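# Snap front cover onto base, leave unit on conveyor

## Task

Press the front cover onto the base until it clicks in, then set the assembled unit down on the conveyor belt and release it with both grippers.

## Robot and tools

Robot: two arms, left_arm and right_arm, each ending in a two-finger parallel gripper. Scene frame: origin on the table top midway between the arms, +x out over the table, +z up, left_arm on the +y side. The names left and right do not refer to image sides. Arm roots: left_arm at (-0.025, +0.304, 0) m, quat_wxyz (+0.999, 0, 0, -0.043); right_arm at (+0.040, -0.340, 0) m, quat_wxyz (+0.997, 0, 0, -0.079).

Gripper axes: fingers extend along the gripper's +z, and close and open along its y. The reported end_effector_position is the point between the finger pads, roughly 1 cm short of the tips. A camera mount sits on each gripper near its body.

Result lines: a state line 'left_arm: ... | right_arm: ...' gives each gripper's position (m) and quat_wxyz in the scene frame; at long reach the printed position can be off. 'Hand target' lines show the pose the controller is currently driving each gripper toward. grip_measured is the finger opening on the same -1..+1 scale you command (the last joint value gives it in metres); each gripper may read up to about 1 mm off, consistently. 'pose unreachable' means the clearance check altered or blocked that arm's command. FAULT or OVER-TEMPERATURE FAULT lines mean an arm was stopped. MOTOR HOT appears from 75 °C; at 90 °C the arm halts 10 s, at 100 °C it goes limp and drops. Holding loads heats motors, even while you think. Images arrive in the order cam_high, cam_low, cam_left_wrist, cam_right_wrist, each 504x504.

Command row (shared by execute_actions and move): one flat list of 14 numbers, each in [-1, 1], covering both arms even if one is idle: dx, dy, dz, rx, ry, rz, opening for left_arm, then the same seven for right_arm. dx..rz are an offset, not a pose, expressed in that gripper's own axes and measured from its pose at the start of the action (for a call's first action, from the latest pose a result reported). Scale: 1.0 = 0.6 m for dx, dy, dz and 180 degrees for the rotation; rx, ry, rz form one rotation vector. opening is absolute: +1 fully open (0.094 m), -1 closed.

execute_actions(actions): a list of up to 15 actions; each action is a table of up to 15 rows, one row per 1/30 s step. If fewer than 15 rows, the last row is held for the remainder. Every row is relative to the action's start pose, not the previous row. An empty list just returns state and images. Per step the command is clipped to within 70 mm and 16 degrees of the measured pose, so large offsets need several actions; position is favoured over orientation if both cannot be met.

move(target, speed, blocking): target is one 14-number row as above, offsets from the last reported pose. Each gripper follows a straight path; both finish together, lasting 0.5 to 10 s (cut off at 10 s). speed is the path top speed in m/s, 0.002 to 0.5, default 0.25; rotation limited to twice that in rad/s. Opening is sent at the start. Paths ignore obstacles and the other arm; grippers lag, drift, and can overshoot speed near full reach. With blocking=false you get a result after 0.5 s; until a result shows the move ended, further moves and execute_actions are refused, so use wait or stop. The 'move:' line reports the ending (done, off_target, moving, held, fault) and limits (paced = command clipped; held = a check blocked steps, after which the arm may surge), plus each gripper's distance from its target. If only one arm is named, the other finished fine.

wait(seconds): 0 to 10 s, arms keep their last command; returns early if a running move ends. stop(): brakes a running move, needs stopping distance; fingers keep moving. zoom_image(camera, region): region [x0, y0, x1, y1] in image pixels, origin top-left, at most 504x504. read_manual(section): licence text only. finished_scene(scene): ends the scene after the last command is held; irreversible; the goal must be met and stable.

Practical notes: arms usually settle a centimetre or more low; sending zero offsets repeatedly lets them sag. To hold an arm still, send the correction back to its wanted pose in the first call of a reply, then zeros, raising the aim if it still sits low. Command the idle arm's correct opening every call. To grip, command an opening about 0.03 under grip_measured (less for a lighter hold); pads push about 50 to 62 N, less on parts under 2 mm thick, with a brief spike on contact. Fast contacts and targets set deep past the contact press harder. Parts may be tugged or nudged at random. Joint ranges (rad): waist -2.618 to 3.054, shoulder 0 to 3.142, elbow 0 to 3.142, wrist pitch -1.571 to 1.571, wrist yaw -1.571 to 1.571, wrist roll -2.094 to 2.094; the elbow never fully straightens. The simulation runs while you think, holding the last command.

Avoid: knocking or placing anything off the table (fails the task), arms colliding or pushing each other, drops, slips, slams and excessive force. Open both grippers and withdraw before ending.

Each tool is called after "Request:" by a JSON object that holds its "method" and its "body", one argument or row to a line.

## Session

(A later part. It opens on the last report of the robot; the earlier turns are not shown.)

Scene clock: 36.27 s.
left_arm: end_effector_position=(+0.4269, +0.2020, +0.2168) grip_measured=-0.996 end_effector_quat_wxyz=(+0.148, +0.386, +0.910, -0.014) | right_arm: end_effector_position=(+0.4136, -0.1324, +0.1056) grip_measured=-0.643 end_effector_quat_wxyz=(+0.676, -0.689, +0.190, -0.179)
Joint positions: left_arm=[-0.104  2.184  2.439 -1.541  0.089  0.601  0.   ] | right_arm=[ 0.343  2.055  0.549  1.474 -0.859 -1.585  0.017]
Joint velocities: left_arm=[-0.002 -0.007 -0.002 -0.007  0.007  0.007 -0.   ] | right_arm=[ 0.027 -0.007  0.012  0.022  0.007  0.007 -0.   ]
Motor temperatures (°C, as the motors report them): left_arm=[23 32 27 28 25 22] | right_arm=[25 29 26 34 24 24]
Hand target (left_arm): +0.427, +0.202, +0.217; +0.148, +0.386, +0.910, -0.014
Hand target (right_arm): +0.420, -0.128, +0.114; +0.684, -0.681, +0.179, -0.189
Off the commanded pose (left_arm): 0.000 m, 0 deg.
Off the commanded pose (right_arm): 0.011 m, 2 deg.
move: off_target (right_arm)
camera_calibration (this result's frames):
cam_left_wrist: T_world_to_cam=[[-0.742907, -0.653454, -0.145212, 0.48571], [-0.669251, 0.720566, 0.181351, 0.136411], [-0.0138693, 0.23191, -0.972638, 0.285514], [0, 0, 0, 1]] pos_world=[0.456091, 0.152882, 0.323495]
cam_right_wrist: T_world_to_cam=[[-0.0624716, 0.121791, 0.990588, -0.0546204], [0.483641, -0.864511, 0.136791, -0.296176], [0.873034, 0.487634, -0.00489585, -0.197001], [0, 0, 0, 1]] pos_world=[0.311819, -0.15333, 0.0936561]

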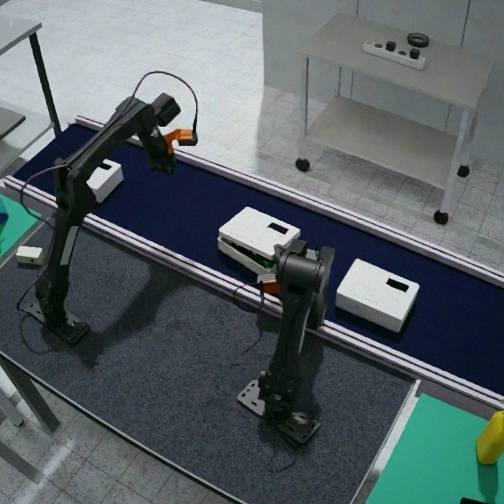

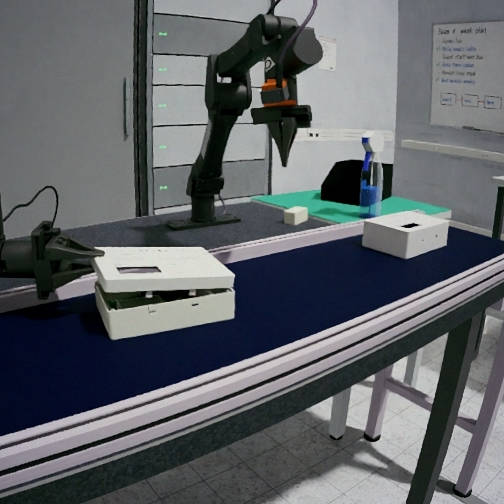

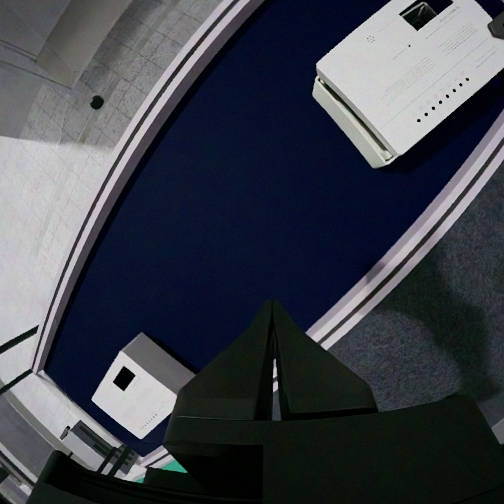

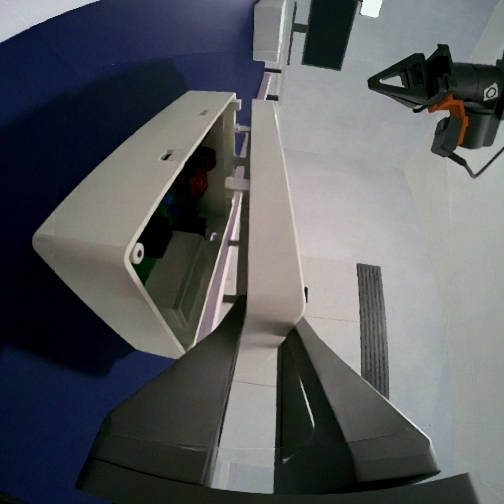

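Request:
{"method": "move", "body": {
  "target": [0,0,0,0,0,0,-1, -0.009,-0.012,0.02,0.02,0,-0.008,-0.8],
  "speed": 0.04
}}

Request:
{"method": "zoom_image", "body": {
  "camera": "cam_low",
  "region": [40, 220, 280, 350]
}}

Request:
{"method": "zoom_image", "body": {
  "camera": "cam_left_wrist",
  "region": [290, 0, 504, 190]
}}

Scene clock: 37.77 s.
left_arm: end_effector_position=(+0.4269, +0.2020, +0.2168) grip_measured=-0.996 end_effector_quat_wxyz=(+0.148, +0.386, +0.910, -0.014) | right_arm: end_effector_position=(+0.4112, -0.1235, +0.1063) grip_measured=-0.643 end_effector_quat_wxyz=(+0.683, -0.683, +0.182, -0.186)
Joint positions: left_arm=[-0.104  2.184  2.439 -1.541  0.089  0.601  0.   ] | right_arm=[ 0.374  2.085  0.549  1.539 -0.831 -1.574  0.017]
Joint velocities: left_arm=[-0.007  0.002 -0.002 -0.066 -0.007 -0.051  0.001] | right_arm=[ 0.007  0.012 -0.002 -0.022  0.022  0.007  0.   ]
Motor temperatures (°C, as the motors report them): left_arm=[23 32 27 28 25 22] | right_arm=[25 29 26 34 24 24]
Hand target (left_arm): +0.427, +0.202, +0.217; +0.148, +0.386, +0.910, -0.014
Hand target (right_arm): +0.415, -0.119, +0.113; +0.691, -0.674, +0.177, -0.191
Off the commanded pose (left_arm): 0.000 m, 0 deg.
Off the commanded pose (right_arm): 0.009 m, 2 deg.
joint sent to its limit (right arm) — the command would take joint 4 (wrist pitch) past its upper limit, so that joint was sent only as far as its limit.
move: done
camera_calibration (this result's frames):
cam_left_wrist: T_world_to_cam=[[-0.742907, -0.653454, -0.145212, 0.48571], [-0.669251, 0.720566, 0.181351, 0.136411], [-0.0138693, 0.23191, -0.972638, 0.285514], [0, 0, 0, 1]] pos_world=[0.456091, 0.152882, 0.323495]
cam_right_wrist: T_world_to_cam=[[-0.0874459, 0.109609, 0.990121, -0.0477001], [0.48243, -0.864938, 0.138358, -0.287099], [0.871559, 0.489763, 0.0227568, -0.201336], [0, 0, 0, 1]] pos_world=[0.30981, -0.144488, 0.0915331]

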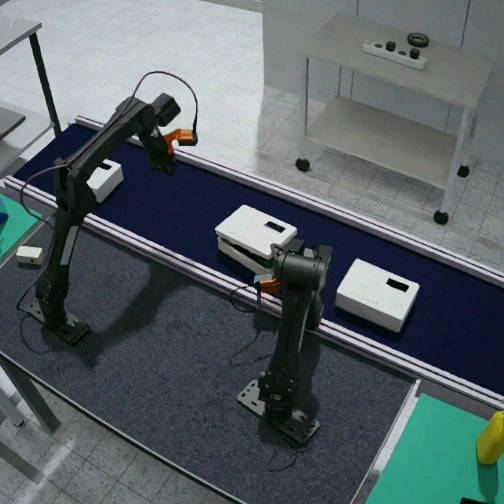

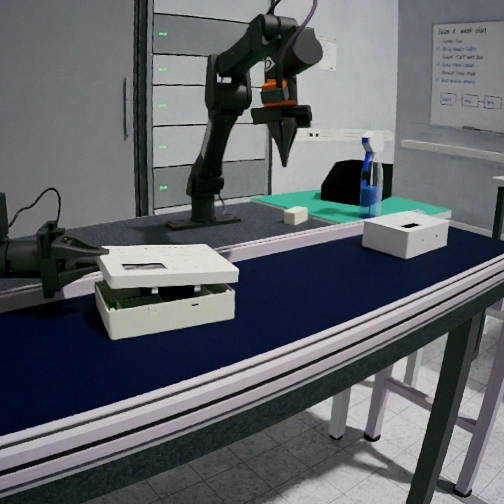

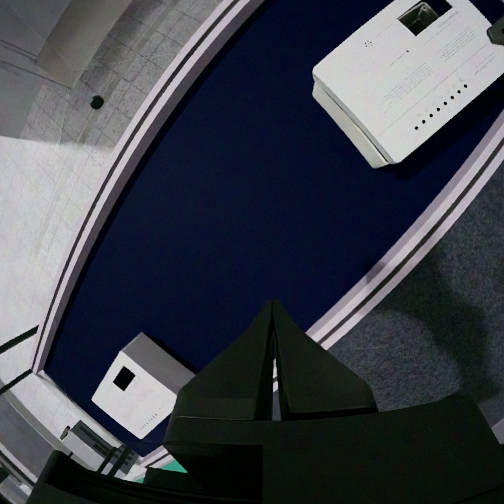

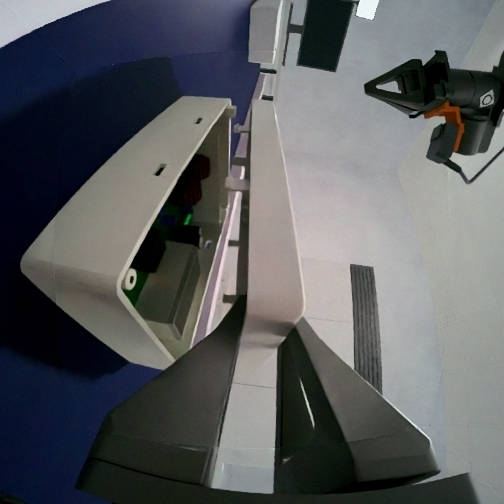

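Region (40, 220, 280, 350) of cam_low's 504x504 image, scaled by 2.100, with more detail than that image has; it fills the top 273 rows of this view, and the rest is white.

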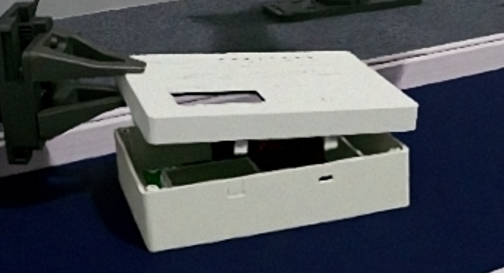

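Region (290, 0, 504, 190) of cam_left_wrist's 504x504 image, scaled by 2.355, with more detail than that image has; it fills the top 447 rows of this view, and the rest is white.

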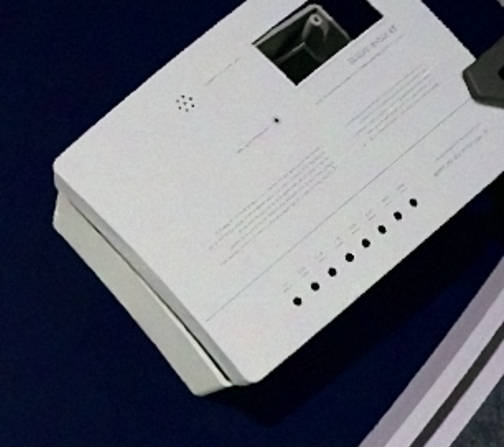

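Request:
{"method": "move", "body": {
  "target": [0,0,0,0,0,0,-1, 0.01,0.013,-0.01,0,0,0,-0.8],
  "speed": 0.03
}}

Request:
{"method": "zoom_image", "body": {
  "camera": "cam_low",
  "region": [40, 220, 280, 350]
}}

Request:
{"method": "zoom_image", "body": {
  "camera": "cam_left_wrist",
  "region": [290, 0, 504, 190]
}}

Scene clock: 39.73 s.
left_arm: end_effector_position=(+0.4269, +0.2020, +0.2168) grip_measured=-0.996 end_effector_quat_wxyz=(+0.148, +0.386, +0.910, -0.014) | right_arm: end_effector_position=(+0.4124, -0.1288, +0.0983) grip_measured=-0.643 end_effector_quat_wxyz=(+0.680, -0.685, +0.186, -0.184)
Joint positions: left_arm=[-0.104  2.184  2.439 -1.541  0.089  0.601  0.   ] | right_arm=[ 0.356  2.111  0.549  1.55  -0.844 -1.578  0.017]
Joint velocities: left_arm=[ 0.017  0.002 -0.002 -0.007 -0.037 -0.022  0.   ] | right_arm=[ 0.007 -0.017 -0.007 -0.007 -0.037 -0.037 -0.   ]
Motor temperatures (°C, as the motors report them): left_arm=[23 32 27 28 25 22] | right_arm=[25 29 26 35 24 24]
Hand target (left_arm): +0.427, +0.202, +0.217; +0.148, +0.386, +0.910, -0.014
Hand target (right_arm): +0.413, -0.132, +0.098; +0.682, -0.684, +0.182, -0.185
Off the commanded pose (left_arm): 0.000 m, 0 deg.
Off the commanded pose (right_arm): 0.003 m, 1 deg.
joint sent to its limit (right arm) — the command would take joint 4 (wrist pitch) past its upper limit, so that joint was sent only as far as its limit.
move: done
camera_calibration (this result's frames):
cam_left_wrist: T_world_to_cam=[[-0.742907, -0.653454, -0.145212, 0.48571], [-0.669251, 0.720566, 0.181351, 0.136411], [-0.0138693, 0.23191, -0.972638, 0.285514], [0, 0, 0, 1]] pos_world=[0.456091, 0.152882, 0.323495]
cam_right_wrist: T_world_to_cam=[[-0.0758495, 0.114775, 0.990492, -0.043208], [0.480692, -0.866095, 0.13717, -0.290549], [0.873603, 0.486526, 0.0105216, -0.199644], [0, 0, 0, 1]] pos_world=[0.310797, -0.149551, 0.0847523]

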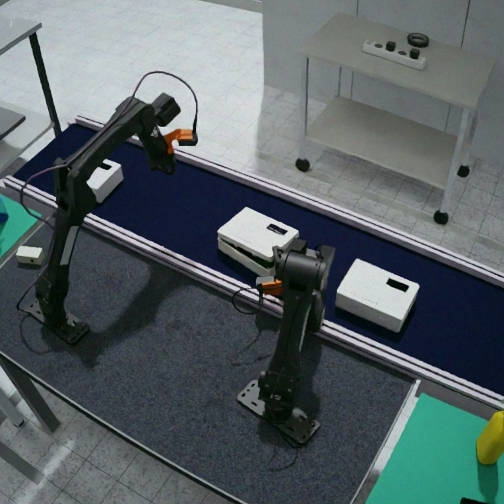

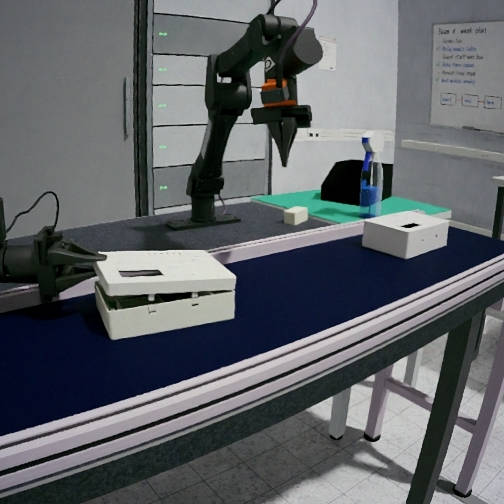

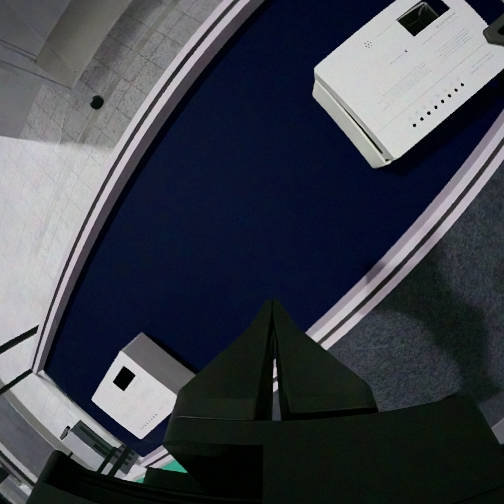

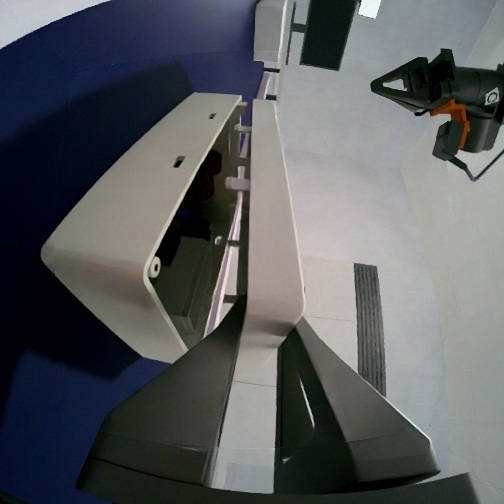

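Region (40, 220, 280, 350) of cam_low's 504x504 image, scaled by 2.100, with more detail than that image has; it fills the top 273 rows of this view, and the rest is white.

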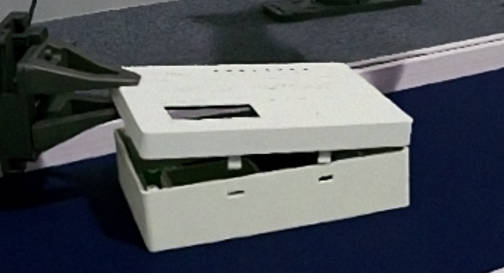

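Region (290, 0, 504, 190) of cam_left_wrist's 504x504 image, scaled by 2.355, with more detail than that image has; it fills the top 447 rows of this view, and the rest is white.

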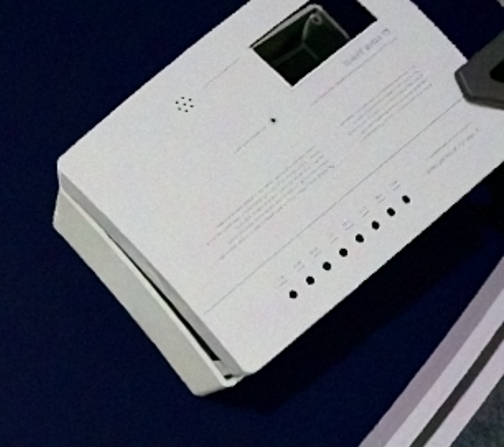

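Request:
{"method": "move", "body": {
  "target": [0,0,0,0,0,0,-1, 0,-0.008,0,0,-0.016,-0.015,-0.8],
  "speed": 0.03
}}

Request:
{"method": "zoom_image", "body": {
  "camera": "cam_low",
  "region": [40, 220, 280, 350]
}}

Request:
{"method": "zoom_image", "body": {
  "camera": "cam_left_wrist",
  "region": [290, 0, 504, 190]
}}

Scene clock: 41.30 s.
left_arm: end_effector_position=(+0.4269, +0.2020, +0.2168) grip_measured=-0.996 end_effector_quat_wxyz=(+0.148, +0.386, +0.910, -0.014) | right_arm: end_effector_position=(+0.4067, -0.1273, +0.0942) grip_measured=-0.643 end_effector_quat_wxyz=(+0.676, -0.696, +0.164, -0.179)
Joint positions: left_arm=[-0.104  2.184  2.439 -1.541  0.089  0.601  0.   ] | right_arm=[ 0.35   2.111  0.549  1.528 -0.889 -1.625  0.017]
Joint velocities: left_arm=[-0.007 -0.002  0.012  0.007  0.007 -0.007 -0.   ] | right_arm=[-0.012  0.002  0.012 -0.022 -0.066  0.051  0.   ]
Motor temperatures (°C, as the motors report them): left_arm=[23 32 27 28 25 22] | right_arm=[25 29 26 34 24 24]
Hand target (left_arm): +0.427, +0.202, +0.217; +0.148, +0.386, +0.910, -0.014
Hand target (right_arm): +0.412, -0.129, +0.103; +0.680, -0.693, +0.153, -0.183
Off the commanded pose (left_arm): 0.000 m, 0 deg.
Off the commanded pose (right_arm): 0.011 m, 1 deg.
move: off_target (right_arm)
camera_calibration (this result's frames):
cam_left_wrist: T_world_to_cam=[[-0.742907, -0.653454, -0.145212, 0.48571], [-0.669251, 0.720566, 0.181351, 0.136411], [-0.0138693, 0.23191, -0.972638, 0.285514], [0, 0, 0, 1]] pos_world=[0.456091, 0.152882, 0.323495]
cam_right_wrist: T_world_to_cam=[[-0.0995745, 0.137425, 0.985494, -0.026811], [0.511291, -0.842595, 0.169159, -0.298411], [0.85362, 0.520719, 0.013637, -0.183144], [0, 0, 0, 1]] pos_world=[0.306241, -0.152389, 0.0793985]

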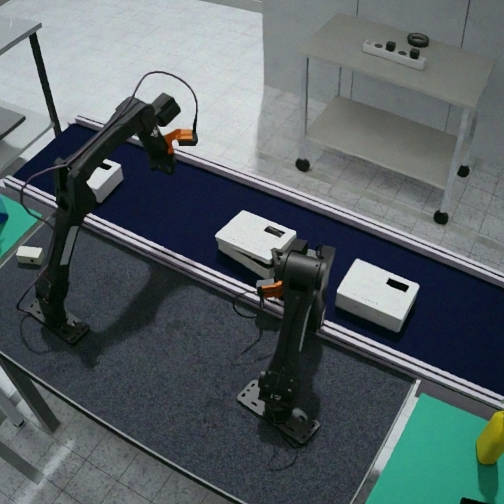

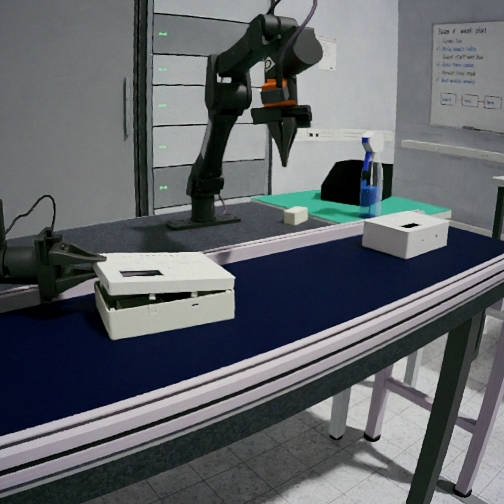

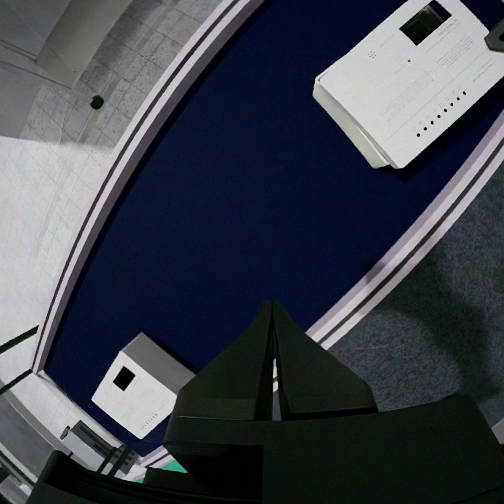

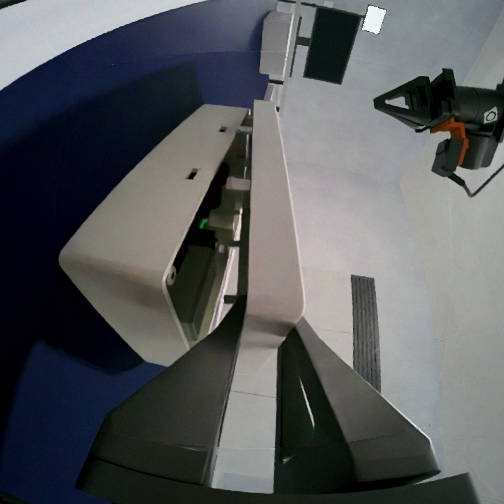

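Region (40, 220, 280, 350) of cam_low's 504x504 image, scaled by 2.100, with more detail than that image has; it fills the top 273 rows of this view, and the rest is white.

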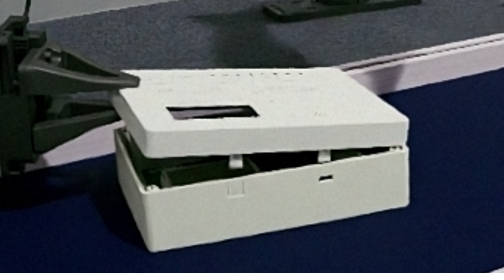

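Region (290, 0, 504, 190) of cam_left_wrist's 504x504 image, scaled by 2.355, with more detail than that image has; it fills the top 447 rows of this view, and the rest is white.

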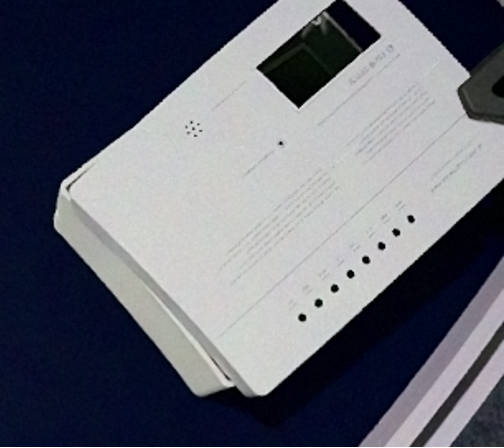

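Request:
{"method": "move", "body": {
  "target": [0,0,0,0,0,0,-1, 0.008,-0.03,0.003,0.01,0,0,-0.8],
  "speed": 0.03
}}

Request:
{"method": "zoom_image", "body": {
  "camera": "cam_left_wrist",
  "region": [290, 0, 504, 190]
}}

Scene clock: 42.50 s.
left_arm: end_effector_position=(+0.4269, +0.2020, +0.2168) grip_measured=-0.996 end_effector_quat_wxyz=(+0.148, +0.386, +0.910, -0.014) | right_arm: end_effector_position=(+0.4070, -0.1274, +0.0989) grip_measured=-0.643 end_effector_quat_wxyz=(+0.679, -0.692, +0.167, -0.176)
Joint positions: left_arm=[-0.104  2.184  2.439 -1.541  0.089  0.601  0.   ] | right_arm=[ 0.349  2.098  0.549  1.526 -0.89  -1.606  0.017]
Joint velocities: left_arm=[-0.002 -0.002  0.002 -0.007 -0.051 -0.022 -0.   ] | right_arm=[ 0.002 -0.007 -0.007 -0.022  0.051 -0.022  0.001]
Motor temperatures (°C, as the motors report them): left_arm=[23 32 27 28 25 22] | right_arm=[25 29 26 34 24 24]
Hand target (left_arm): +0.427, +0.202, +0.217; +0.148, +0.386, +0.910, -0.014
Hand target (right_arm): +0.412, -0.128, +0.112; +0.687, -0.685, +0.161, -0.182
Off the commanded pose (left_arm): 0.000 m, 0 deg.
Off the commanded pose (right_arm): 0.014 m, 2 deg.
move: off_target (right_arm)
camera_calibration (this result's frames):
cam_left_wrist: T_world_to_cam=[[-0.742907, -0.653454, -0.145212, 0.48571], [-0.669251, 0.720566, 0.181351, 0.136411], [-0.0138693, 0.23191, -0.972638, 0.285514], [0, 0, 0, 1]] pos_world=[0.456091, 0.152882, 0.323495]
cam_right_wrist: T_world_to_cam=[[-0.0940278, 0.12665, 0.987481, -0.0352083], [0.512244, -0.844355, 0.157069, -0.298758], [0.853677, 0.5206, 0.0145173, -0.183527], [0, 0, 0, 1]] pos_world=[0.306399, -0.152255, 0.0843574]

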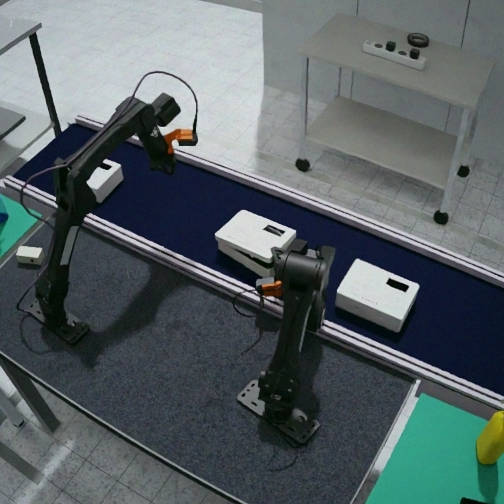

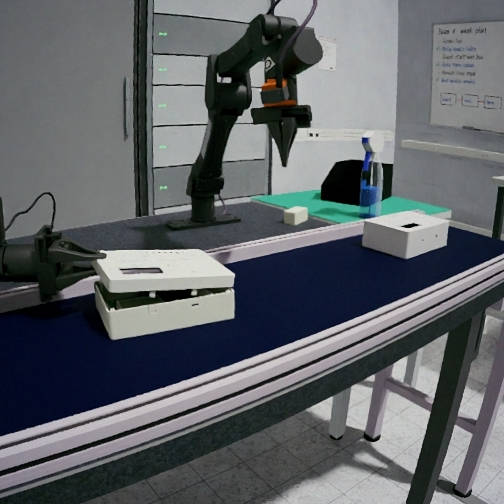

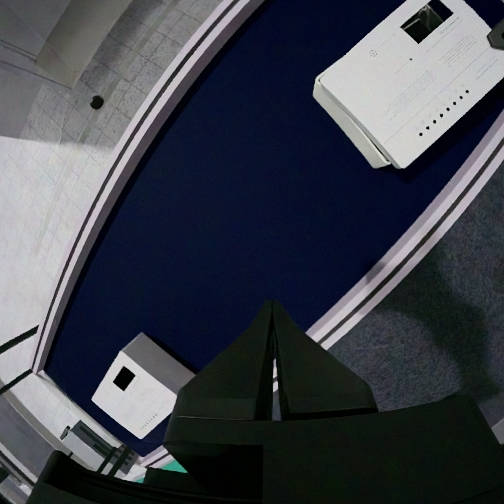

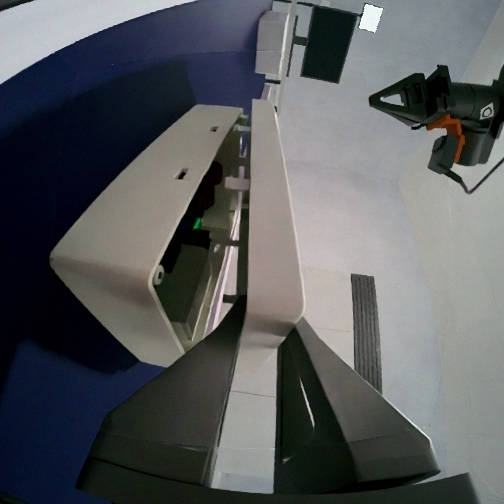

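Region (290, 0, 504, 190) of cam_left_wrist's 504x504 image, scaled by 2.355, with more detail than that image has; it fills the top 447 rows of this view, and the rest is white.

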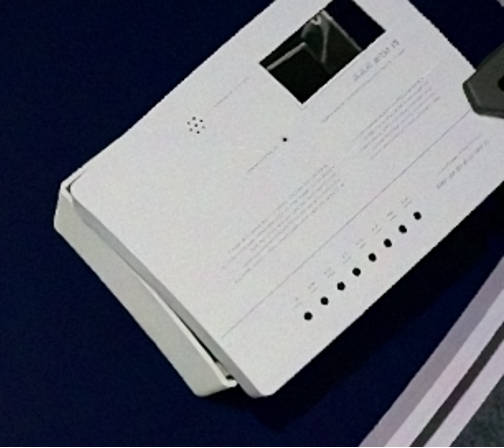

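Now shift +x.

Request:
{"method": "move", "body": {
  "target": [0,0,0,0,0,0,-1, 0.022,-0.022,0.005,0.008,0,-0.005,-0.8],
  "speed": 0.03
}}

Request:
{"method": "zoom_image", "body": {
  "camera": "cam_low",
  "region": [40, 220, 280, 350]
}}

Request:
{"method": "zoom_image", "body": {
  "camera": "cam_left_wrist",
  "region": [290, 0, 504, 190]
}}

Scene clock: 43.67 s.
left_arm: end_effector_position=(+0.4269, +0.2020, +0.2168) grip_measured=-0.996 end_effector_quat_wxyz=(+0.148, +0.386, +0.910, -0.014) | right_arm: end_effector_position=(+0.4130, -0.1288, +0.1011) grip_measured=-0.643 end_effector_quat_wxyz=(+0.680, -0.691, +0.167, -0.178)
Joint positions: left_arm=[-0.104  2.184  2.439 -1.541  0.089  0.601  0.   ] | right_arm=[ 0.342  2.098  0.571  1.508 -0.895 -1.604  0.017]
Joint velocities: left_arm=[-0.017 -0.007 -0.022  0.007 -0.066  0.066  0.002] | right_arm=[ 0.002  0.007 -0.012 -0.051  0.081 -0.022  0.001]
Motor temperatures (°C, as the motors report them): left_arm=[23 32 27 28 25 22] | right_arm=[25 29 26 34 24 24]
Hand target (left_arm): +0.427, +0.202, +0.217; +0.148, +0.386, +0.910, -0.014
Hand target (right_arm): +0.420, -0.131, +0.112; +0.687, -0.685, +0.159, -0.184
Off the commanded pose (left_arm): 0.000 m, 0 deg.
Off the commanded pose (right_arm): 0.013 m, 2 deg.
move: off_target (right_arm)
camera_calibration (this result's frames):
cam_left_wrist: T_world_to_cam=[[-0.742907, -0.653454, -0.145212, 0.48571], [-0.669251, 0.720566, 0.181351, 0.136411], [-0.0138693, 0.23191, -0.972638, 0.285514], [0, 0, 0, 1]] pos_world=[0.456091, 0.152882, 0.323495]
cam_right_wrist: T_world_to_cam=[[-0.0957101, 0.125215, 0.987502, -0.0361125], [0.509644, -0.846002, 0.156668, -0.302497], [0.855046, 0.518269, 0.0171559, -0.18911], [0, 0, 0, 1]] pos_world=[0.312407, -0.153381, 0.0862971]

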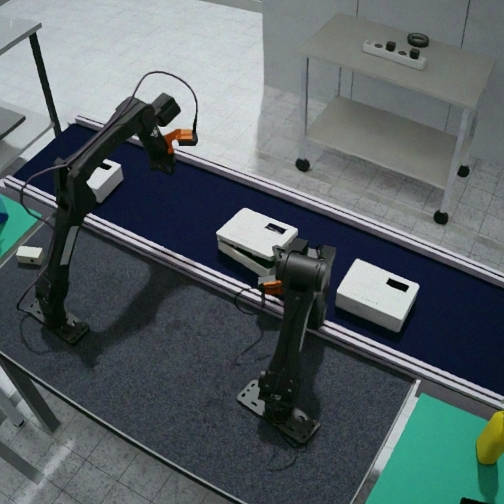

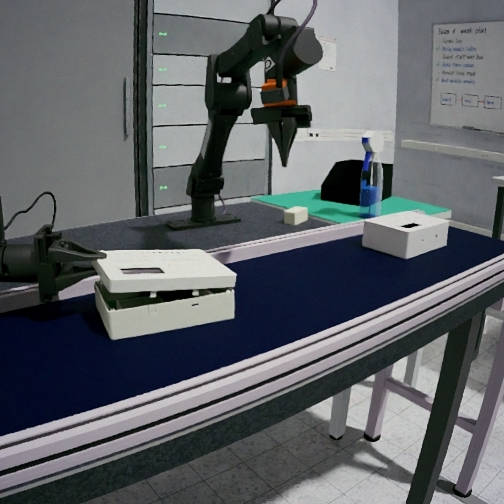

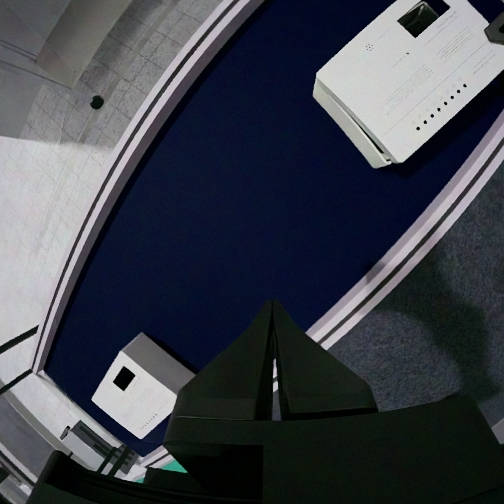

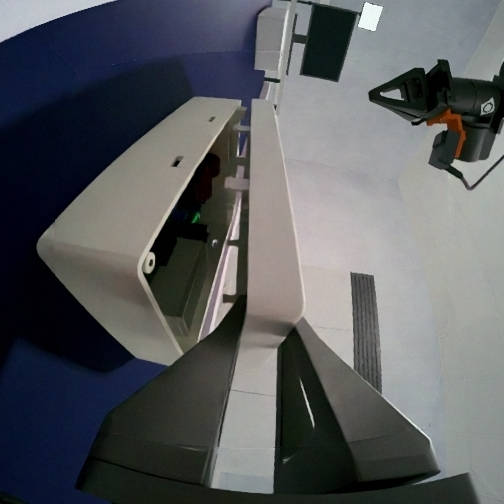

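Region (40, 220, 280, 350) of cam_low's 504x504 image, scaled by 2.100, with more detail than that image has; it fills the top 273 rows of this view, and the rest is white.

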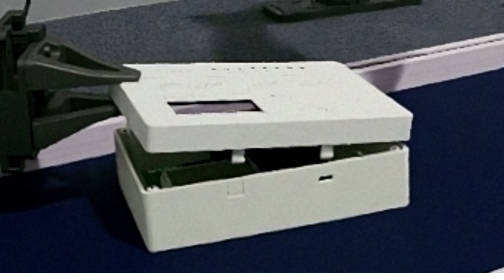

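Region (290, 0, 504, 190) of cam_left_wrist's 504x504 image, scaled by 2.355, with more detail than that image has; it fills the top 447 rows of this view, and the rest is white.

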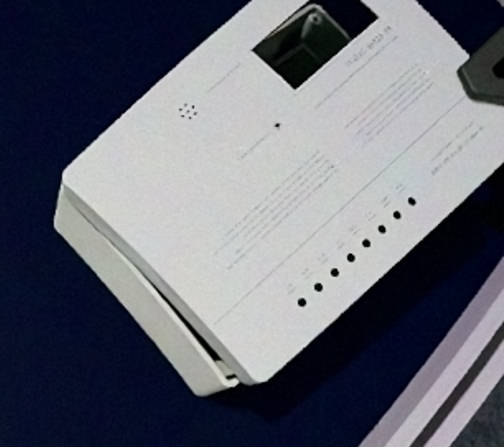

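Request:
{"method": "move", "body": {
  "target": [0,0,0,0,0,0,-1, 0.008,0.012,0.002,0.008,0,-0.005,-0.8],
  "speed": 0.02
}}

Request:
{"method": "zoom_image", "body": {
  "camera": "cam_low",
  "region": [40, 220, 280, 350]
}}

Request:
{"method": "zoom_image", "body": {
  "camera": "cam_left_wrist",
  "region": [290, 0, 504, 190]
}}

Scene clock: 44.87 s.
left_arm: end_effector_position=(+0.4269, +0.2020, +0.2168) grip_measured=-0.996 end_effector_quat_wxyz=(+0.148, +0.386, +0.910, -0.014) | right_arm: end_effector_position=(+0.4121, -0.1289, +0.0934) grip_measured=-0.643 end_effector_quat_wxyz=(+0.681, -0.690, +0.164, -0.180)
Joint positions: left_arm=[-0.104  2.184  2.439 -1.541  0.089  0.601  0.   ] | right_arm=[ 0.342  2.144  0.571  1.563 -0.896 -1.604  0.017]
Joint velocities: left_arm=[-0.002 -0.017  0.007 -0.022 -0.007 -0.007  0.001] | right_arm=[ 0.017  0.007  0.007  0.007  0.007  0.066 -0.001]
Motor temperatures (°C, as the motors report them): left_arm=[23 32 27 28 25 22] | right_arm=[25 29 26 35 24 24]
Hand target (left_arm): +0.427, +0.202, +0.217; +0.148, +0.386, +0.910, -0.014
Hand target (right_arm): +0.418, -0.130, +0.094; +0.683, -0.688, +0.160, -0.184
Off the commanded pose (left_arm): 0.000 m, 0 deg.
Off the commanded pose (right_arm): 0.006 m, 1 deg.
joint sent to its limit (right arm) — the command would take joint 4 (wrist pitch) past its upper limit, so that joint was sent only as far as its limit.
move: done
camera_calibration (this result's frames):
cam_left_wrist: T_world_to_cam=[[-0.742907, -0.653454, -0.145212, 0.48571], [-0.669251, 0.720566, 0.181351, 0.136411], [-0.0138693, 0.23191, -0.972638, 0.285514], [0, 0, 0, 1]] pos_world=[0.456091, 0.152882, 0.323495]
cam_right_wrist: T_world_to_cam=[[-0.10469, 0.123485, 0.986809, -0.0250418], [0.508865, -0.845878, 0.159835, -0.300844], [0.854457, 0.518885, 0.0257179, -0.188607], [0, 0, 0, 1]] pos_world=[0.311623, -0.15352, 0.0776475]

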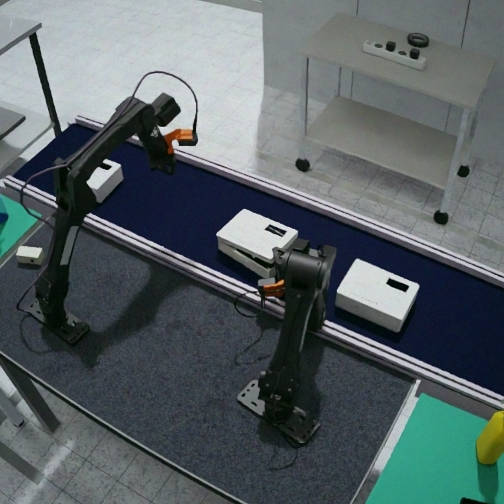

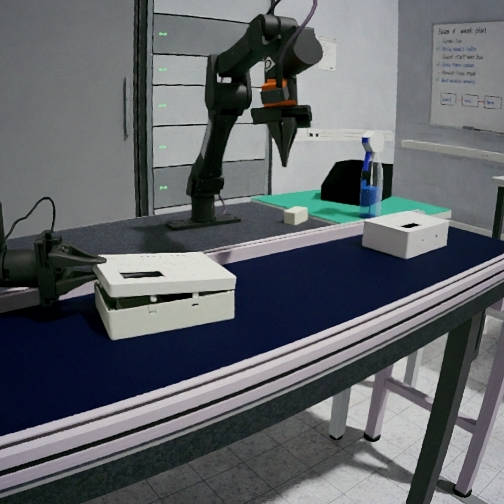

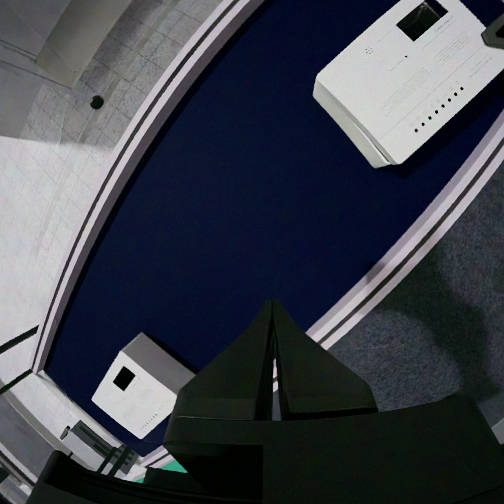

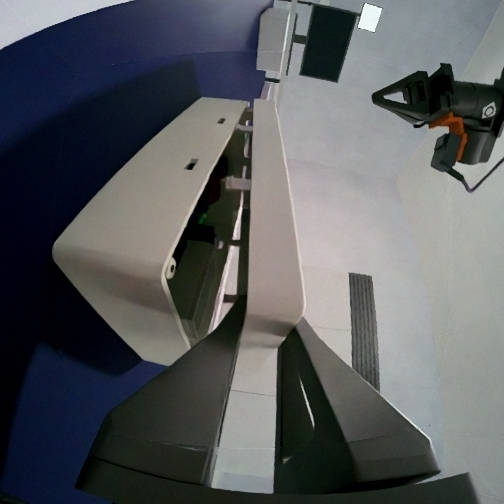

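Region (40, 220, 280, 350) of cam_low's 504x504 image, scaled by 2.100, with more detail than that image has; it fills the top 273 rows of this view, and the rest is white.

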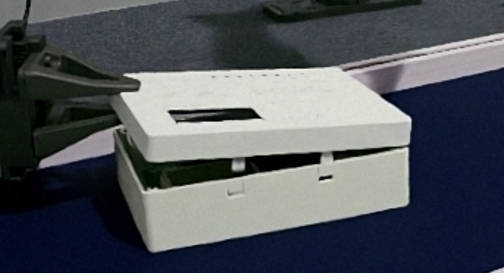

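Region (290, 0, 504, 190) of cam_left_wrist's 504x504 image, scaled by 2.355, with more detail than that image has; it fills the top 447 rows of this view, and the rest is white.

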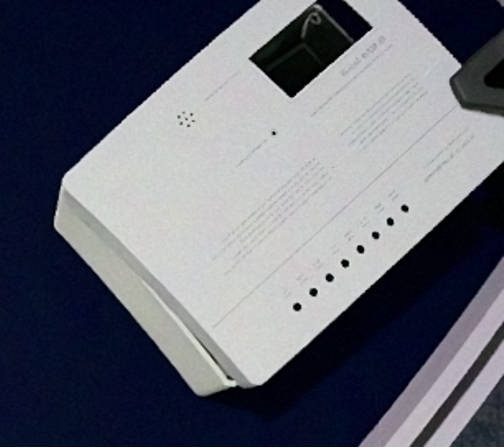

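Request:
{"method": "move", "body": {
  "target": [0,0,0,0,0,0,-1, 0.008,0.0,0.002,0,0,0,-0.4],
  "speed": 0.02
}}

Request:
{"method": "zoom_image", "body": {
  "camera": "cam_low",
  "region": [40, 220, 280, 350]
}}

Request:
{"method": "zoom_image", "body": {
  "camera": "cam_left_wrist",
  "region": [290, 0, 504, 190]
}}

Scene clock: 45.80 s.
left_arm: end_effector_position=(+0.4269, +0.2020, +0.2168) grip_measured=-0.996 end_effector_quat_wxyz=(+0.148, +0.386, +0.910, -0.014) | right_arm: end_effector_position=(+0.4121, -0.1289, +0.0934) grip_measured=-0.402 end_effector_quat_wxyz=(+0.681, -0.690, +0.164, -0.180)
Joint positions: left_arm=[-0.104  2.184  2.439 -1.541  0.089  0.601  0.   ] | right_arm=[ 0.342  2.144  0.571  1.563 -0.896 -1.604  0.028]
Joint velocities: left_arm=[-0.002 -0.002 -0.007 -0.022 -0.007  0.037 -0.001] | right_arm=[ 0.002 -0.012 -0.007 -0.022  0.007  0.037 -0.   ]
Motor temperatures (°C, as the motors report them): left_arm=[23 32 27 28 25 22] | right_arm=[25 29 26 35 24 24]
Hand target (left_arm): +0.427, +0.202, +0.217; +0.148, +0.386, +0.910, -0.014
Hand target (right_arm): +0.417, -0.130, +0.093; +0.681, -0.690, +0.164, -0.181
Off the commanded pose (left_arm): 0.000 m, 0 deg.
Off the commanded pose (right_arm): 0.005 m, 0 deg.
move: done
camera_calibration (this result's frames):
cam_left_wrist: T_world_to_cam=[[-0.742907, -0.653454, -0.145212, 0.48571], [-0.669251, 0.720566, 0.181351, 0.136411], [-0.0138693, 0.23191, -0.972638, 0.285514], [0, 0, 0, 1]] pos_world=[0.456091, 0.152882, 0.323495]
cam_right_wrist: T_world_to_cam=[[-0.10469, 0.123485, 0.986809, -0.0250418], [0.508865, -0.845878, 0.159835, -0.300844], [0.854457, 0.518885, 0.0257179, -0.188607], [0, 0, 0, 1]] pos_world=[0.311623, -0.15352, 0.0776475]

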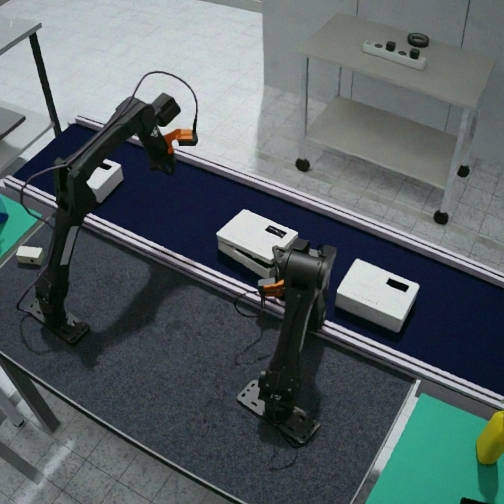

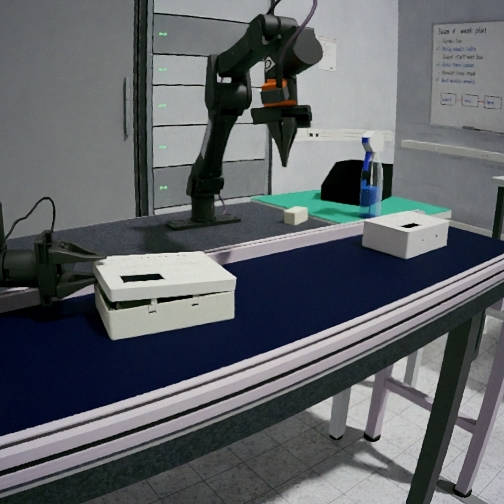

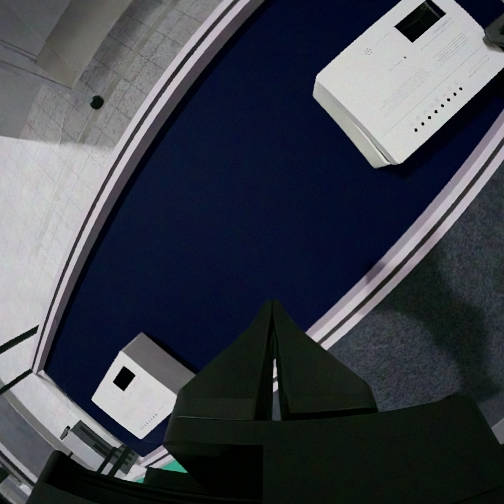

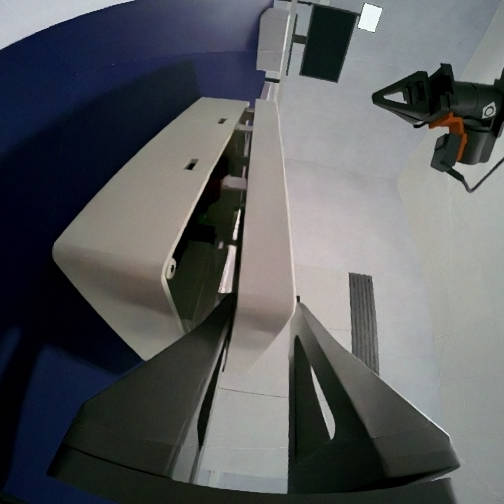

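Region (40, 220, 280, 350) of cam_low's 504x504 image, scaled by 2.100, with more detail than that image has; it fills the top 273 rows of this view, and the rest is white.

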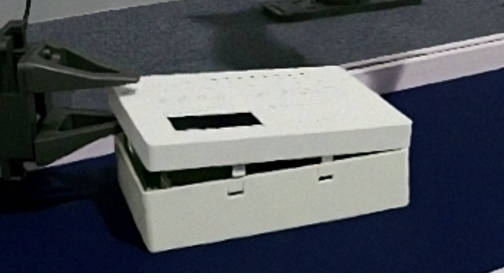

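Region (290, 0, 504, 190) of cam_left_wrist's 504x504 image, scaled by 2.355, with more detail than that image has; it fills the top 447 rows of this view, and the rest is white.

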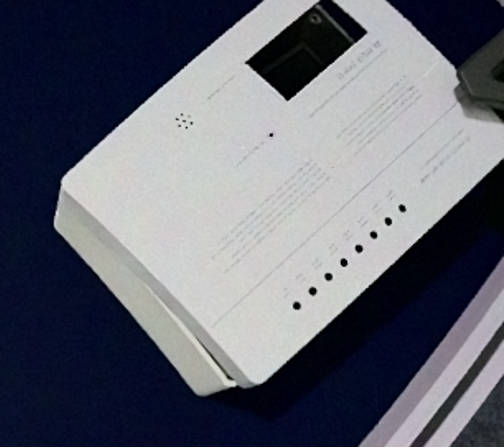

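Open more.

Request:
{"method": "move", "body": {
  "target": [0,0,0,0,0,0,-1, 0.008,0.0,0.002,0,0,0,-0.15],
  "speed": 0.02
}}

Request:
{"method": "zoom_image", "body": {
  "camera": "cam_low",
  "region": [40, 220, 280, 350]
}}

Scene clock: 46.67 s.
left_arm: end_effector_position=(+0.4269, +0.2020, +0.2168) grip_measured=-0.996 end_effector_quat_wxyz=(+0.148, +0.386, +0.910, -0.014) | right_arm: end_effector_position=(+0.4121, -0.1289, +0.0934) grip_measured=-0.152 end_effector_quat_wxyz=(+0.681, -0.690, +0.164, -0.180)
Joint positions: left_arm=[-0.104  2.184  2.439 -1.541  0.089  0.601  0.   ] | right_arm=[ 0.342  2.144  0.571  1.563 -0.896 -1.604  0.04 ]
Joint velocities: left_arm=[-0.002 -0.012  0.002  0.051  0.037 -0.007  0.   ] | right_arm=[-0.017 -0.007  0.002 -0.022 -0.022  0.007  0.   ]
Motor temperatures (°C, as the motors report them): left_arm=[23 32 27 28 25 22] | right_arm=[25 30 26 34 24 24]
Hand target (left_arm): +0.427, +0.202, +0.217; +0.148, +0.386, +0.910, -0.014
Hand target (right_arm): +0.417, -0.130, +0.093; +0.681, -0.690, +0.164, -0.181
Off the commanded pose (left_arm): 0.000 m, 0 deg.
Off the commanded pose (right_arm): 0.005 m, 0 deg.
move: done
camera_calibration (this result's frames):
cam_left_wrist: T_world_to_cam=[[-0.742907, -0.653454, -0.145212, 0.48571], [-0.669251, 0.720566, 0.181351, 0.136411], [-0.0138693, 0.23191, -0.972638, 0.285514], [0, 0, 0, 1]] pos_world=[0.456091, 0.152882, 0.323495]
cam_right_wrist: T_world_to_cam=[[-0.10469, 0.123485, 0.986809, -0.0250418], [0.508865, -0.845878, 0.159835, -0.300844], [0.854457, 0.518885, 0.0257179, -0.188607], [0, 0, 0, 1]] pos_world=[0.311623, -0.15352, 0.0776475]

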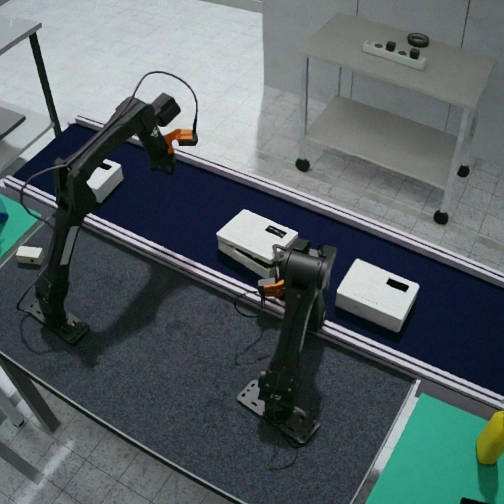

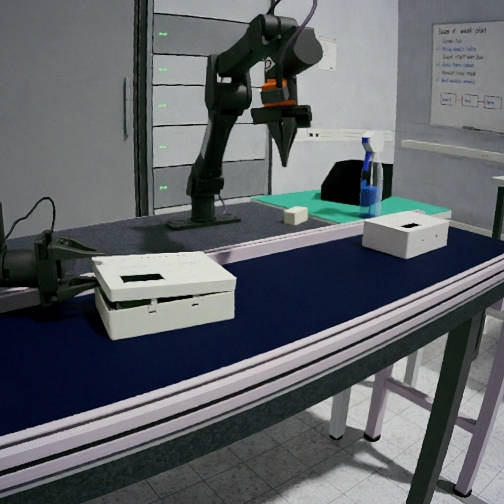

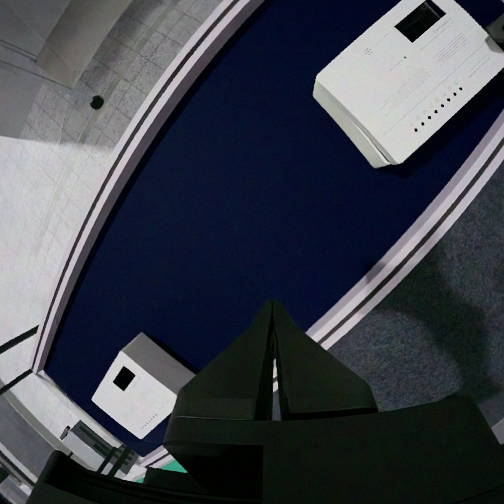

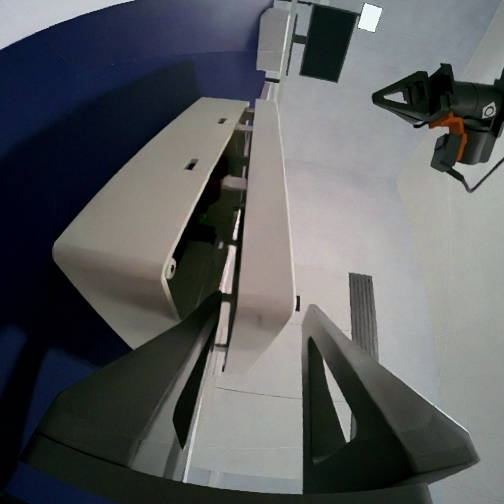

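Region (40, 220, 280, 350) of cam_low's 504x504 image, scaled by 2.100, with more detail than that image has; it fills the top 273 rows of this view, and the rest is white.

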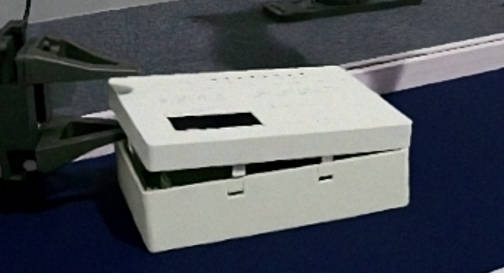

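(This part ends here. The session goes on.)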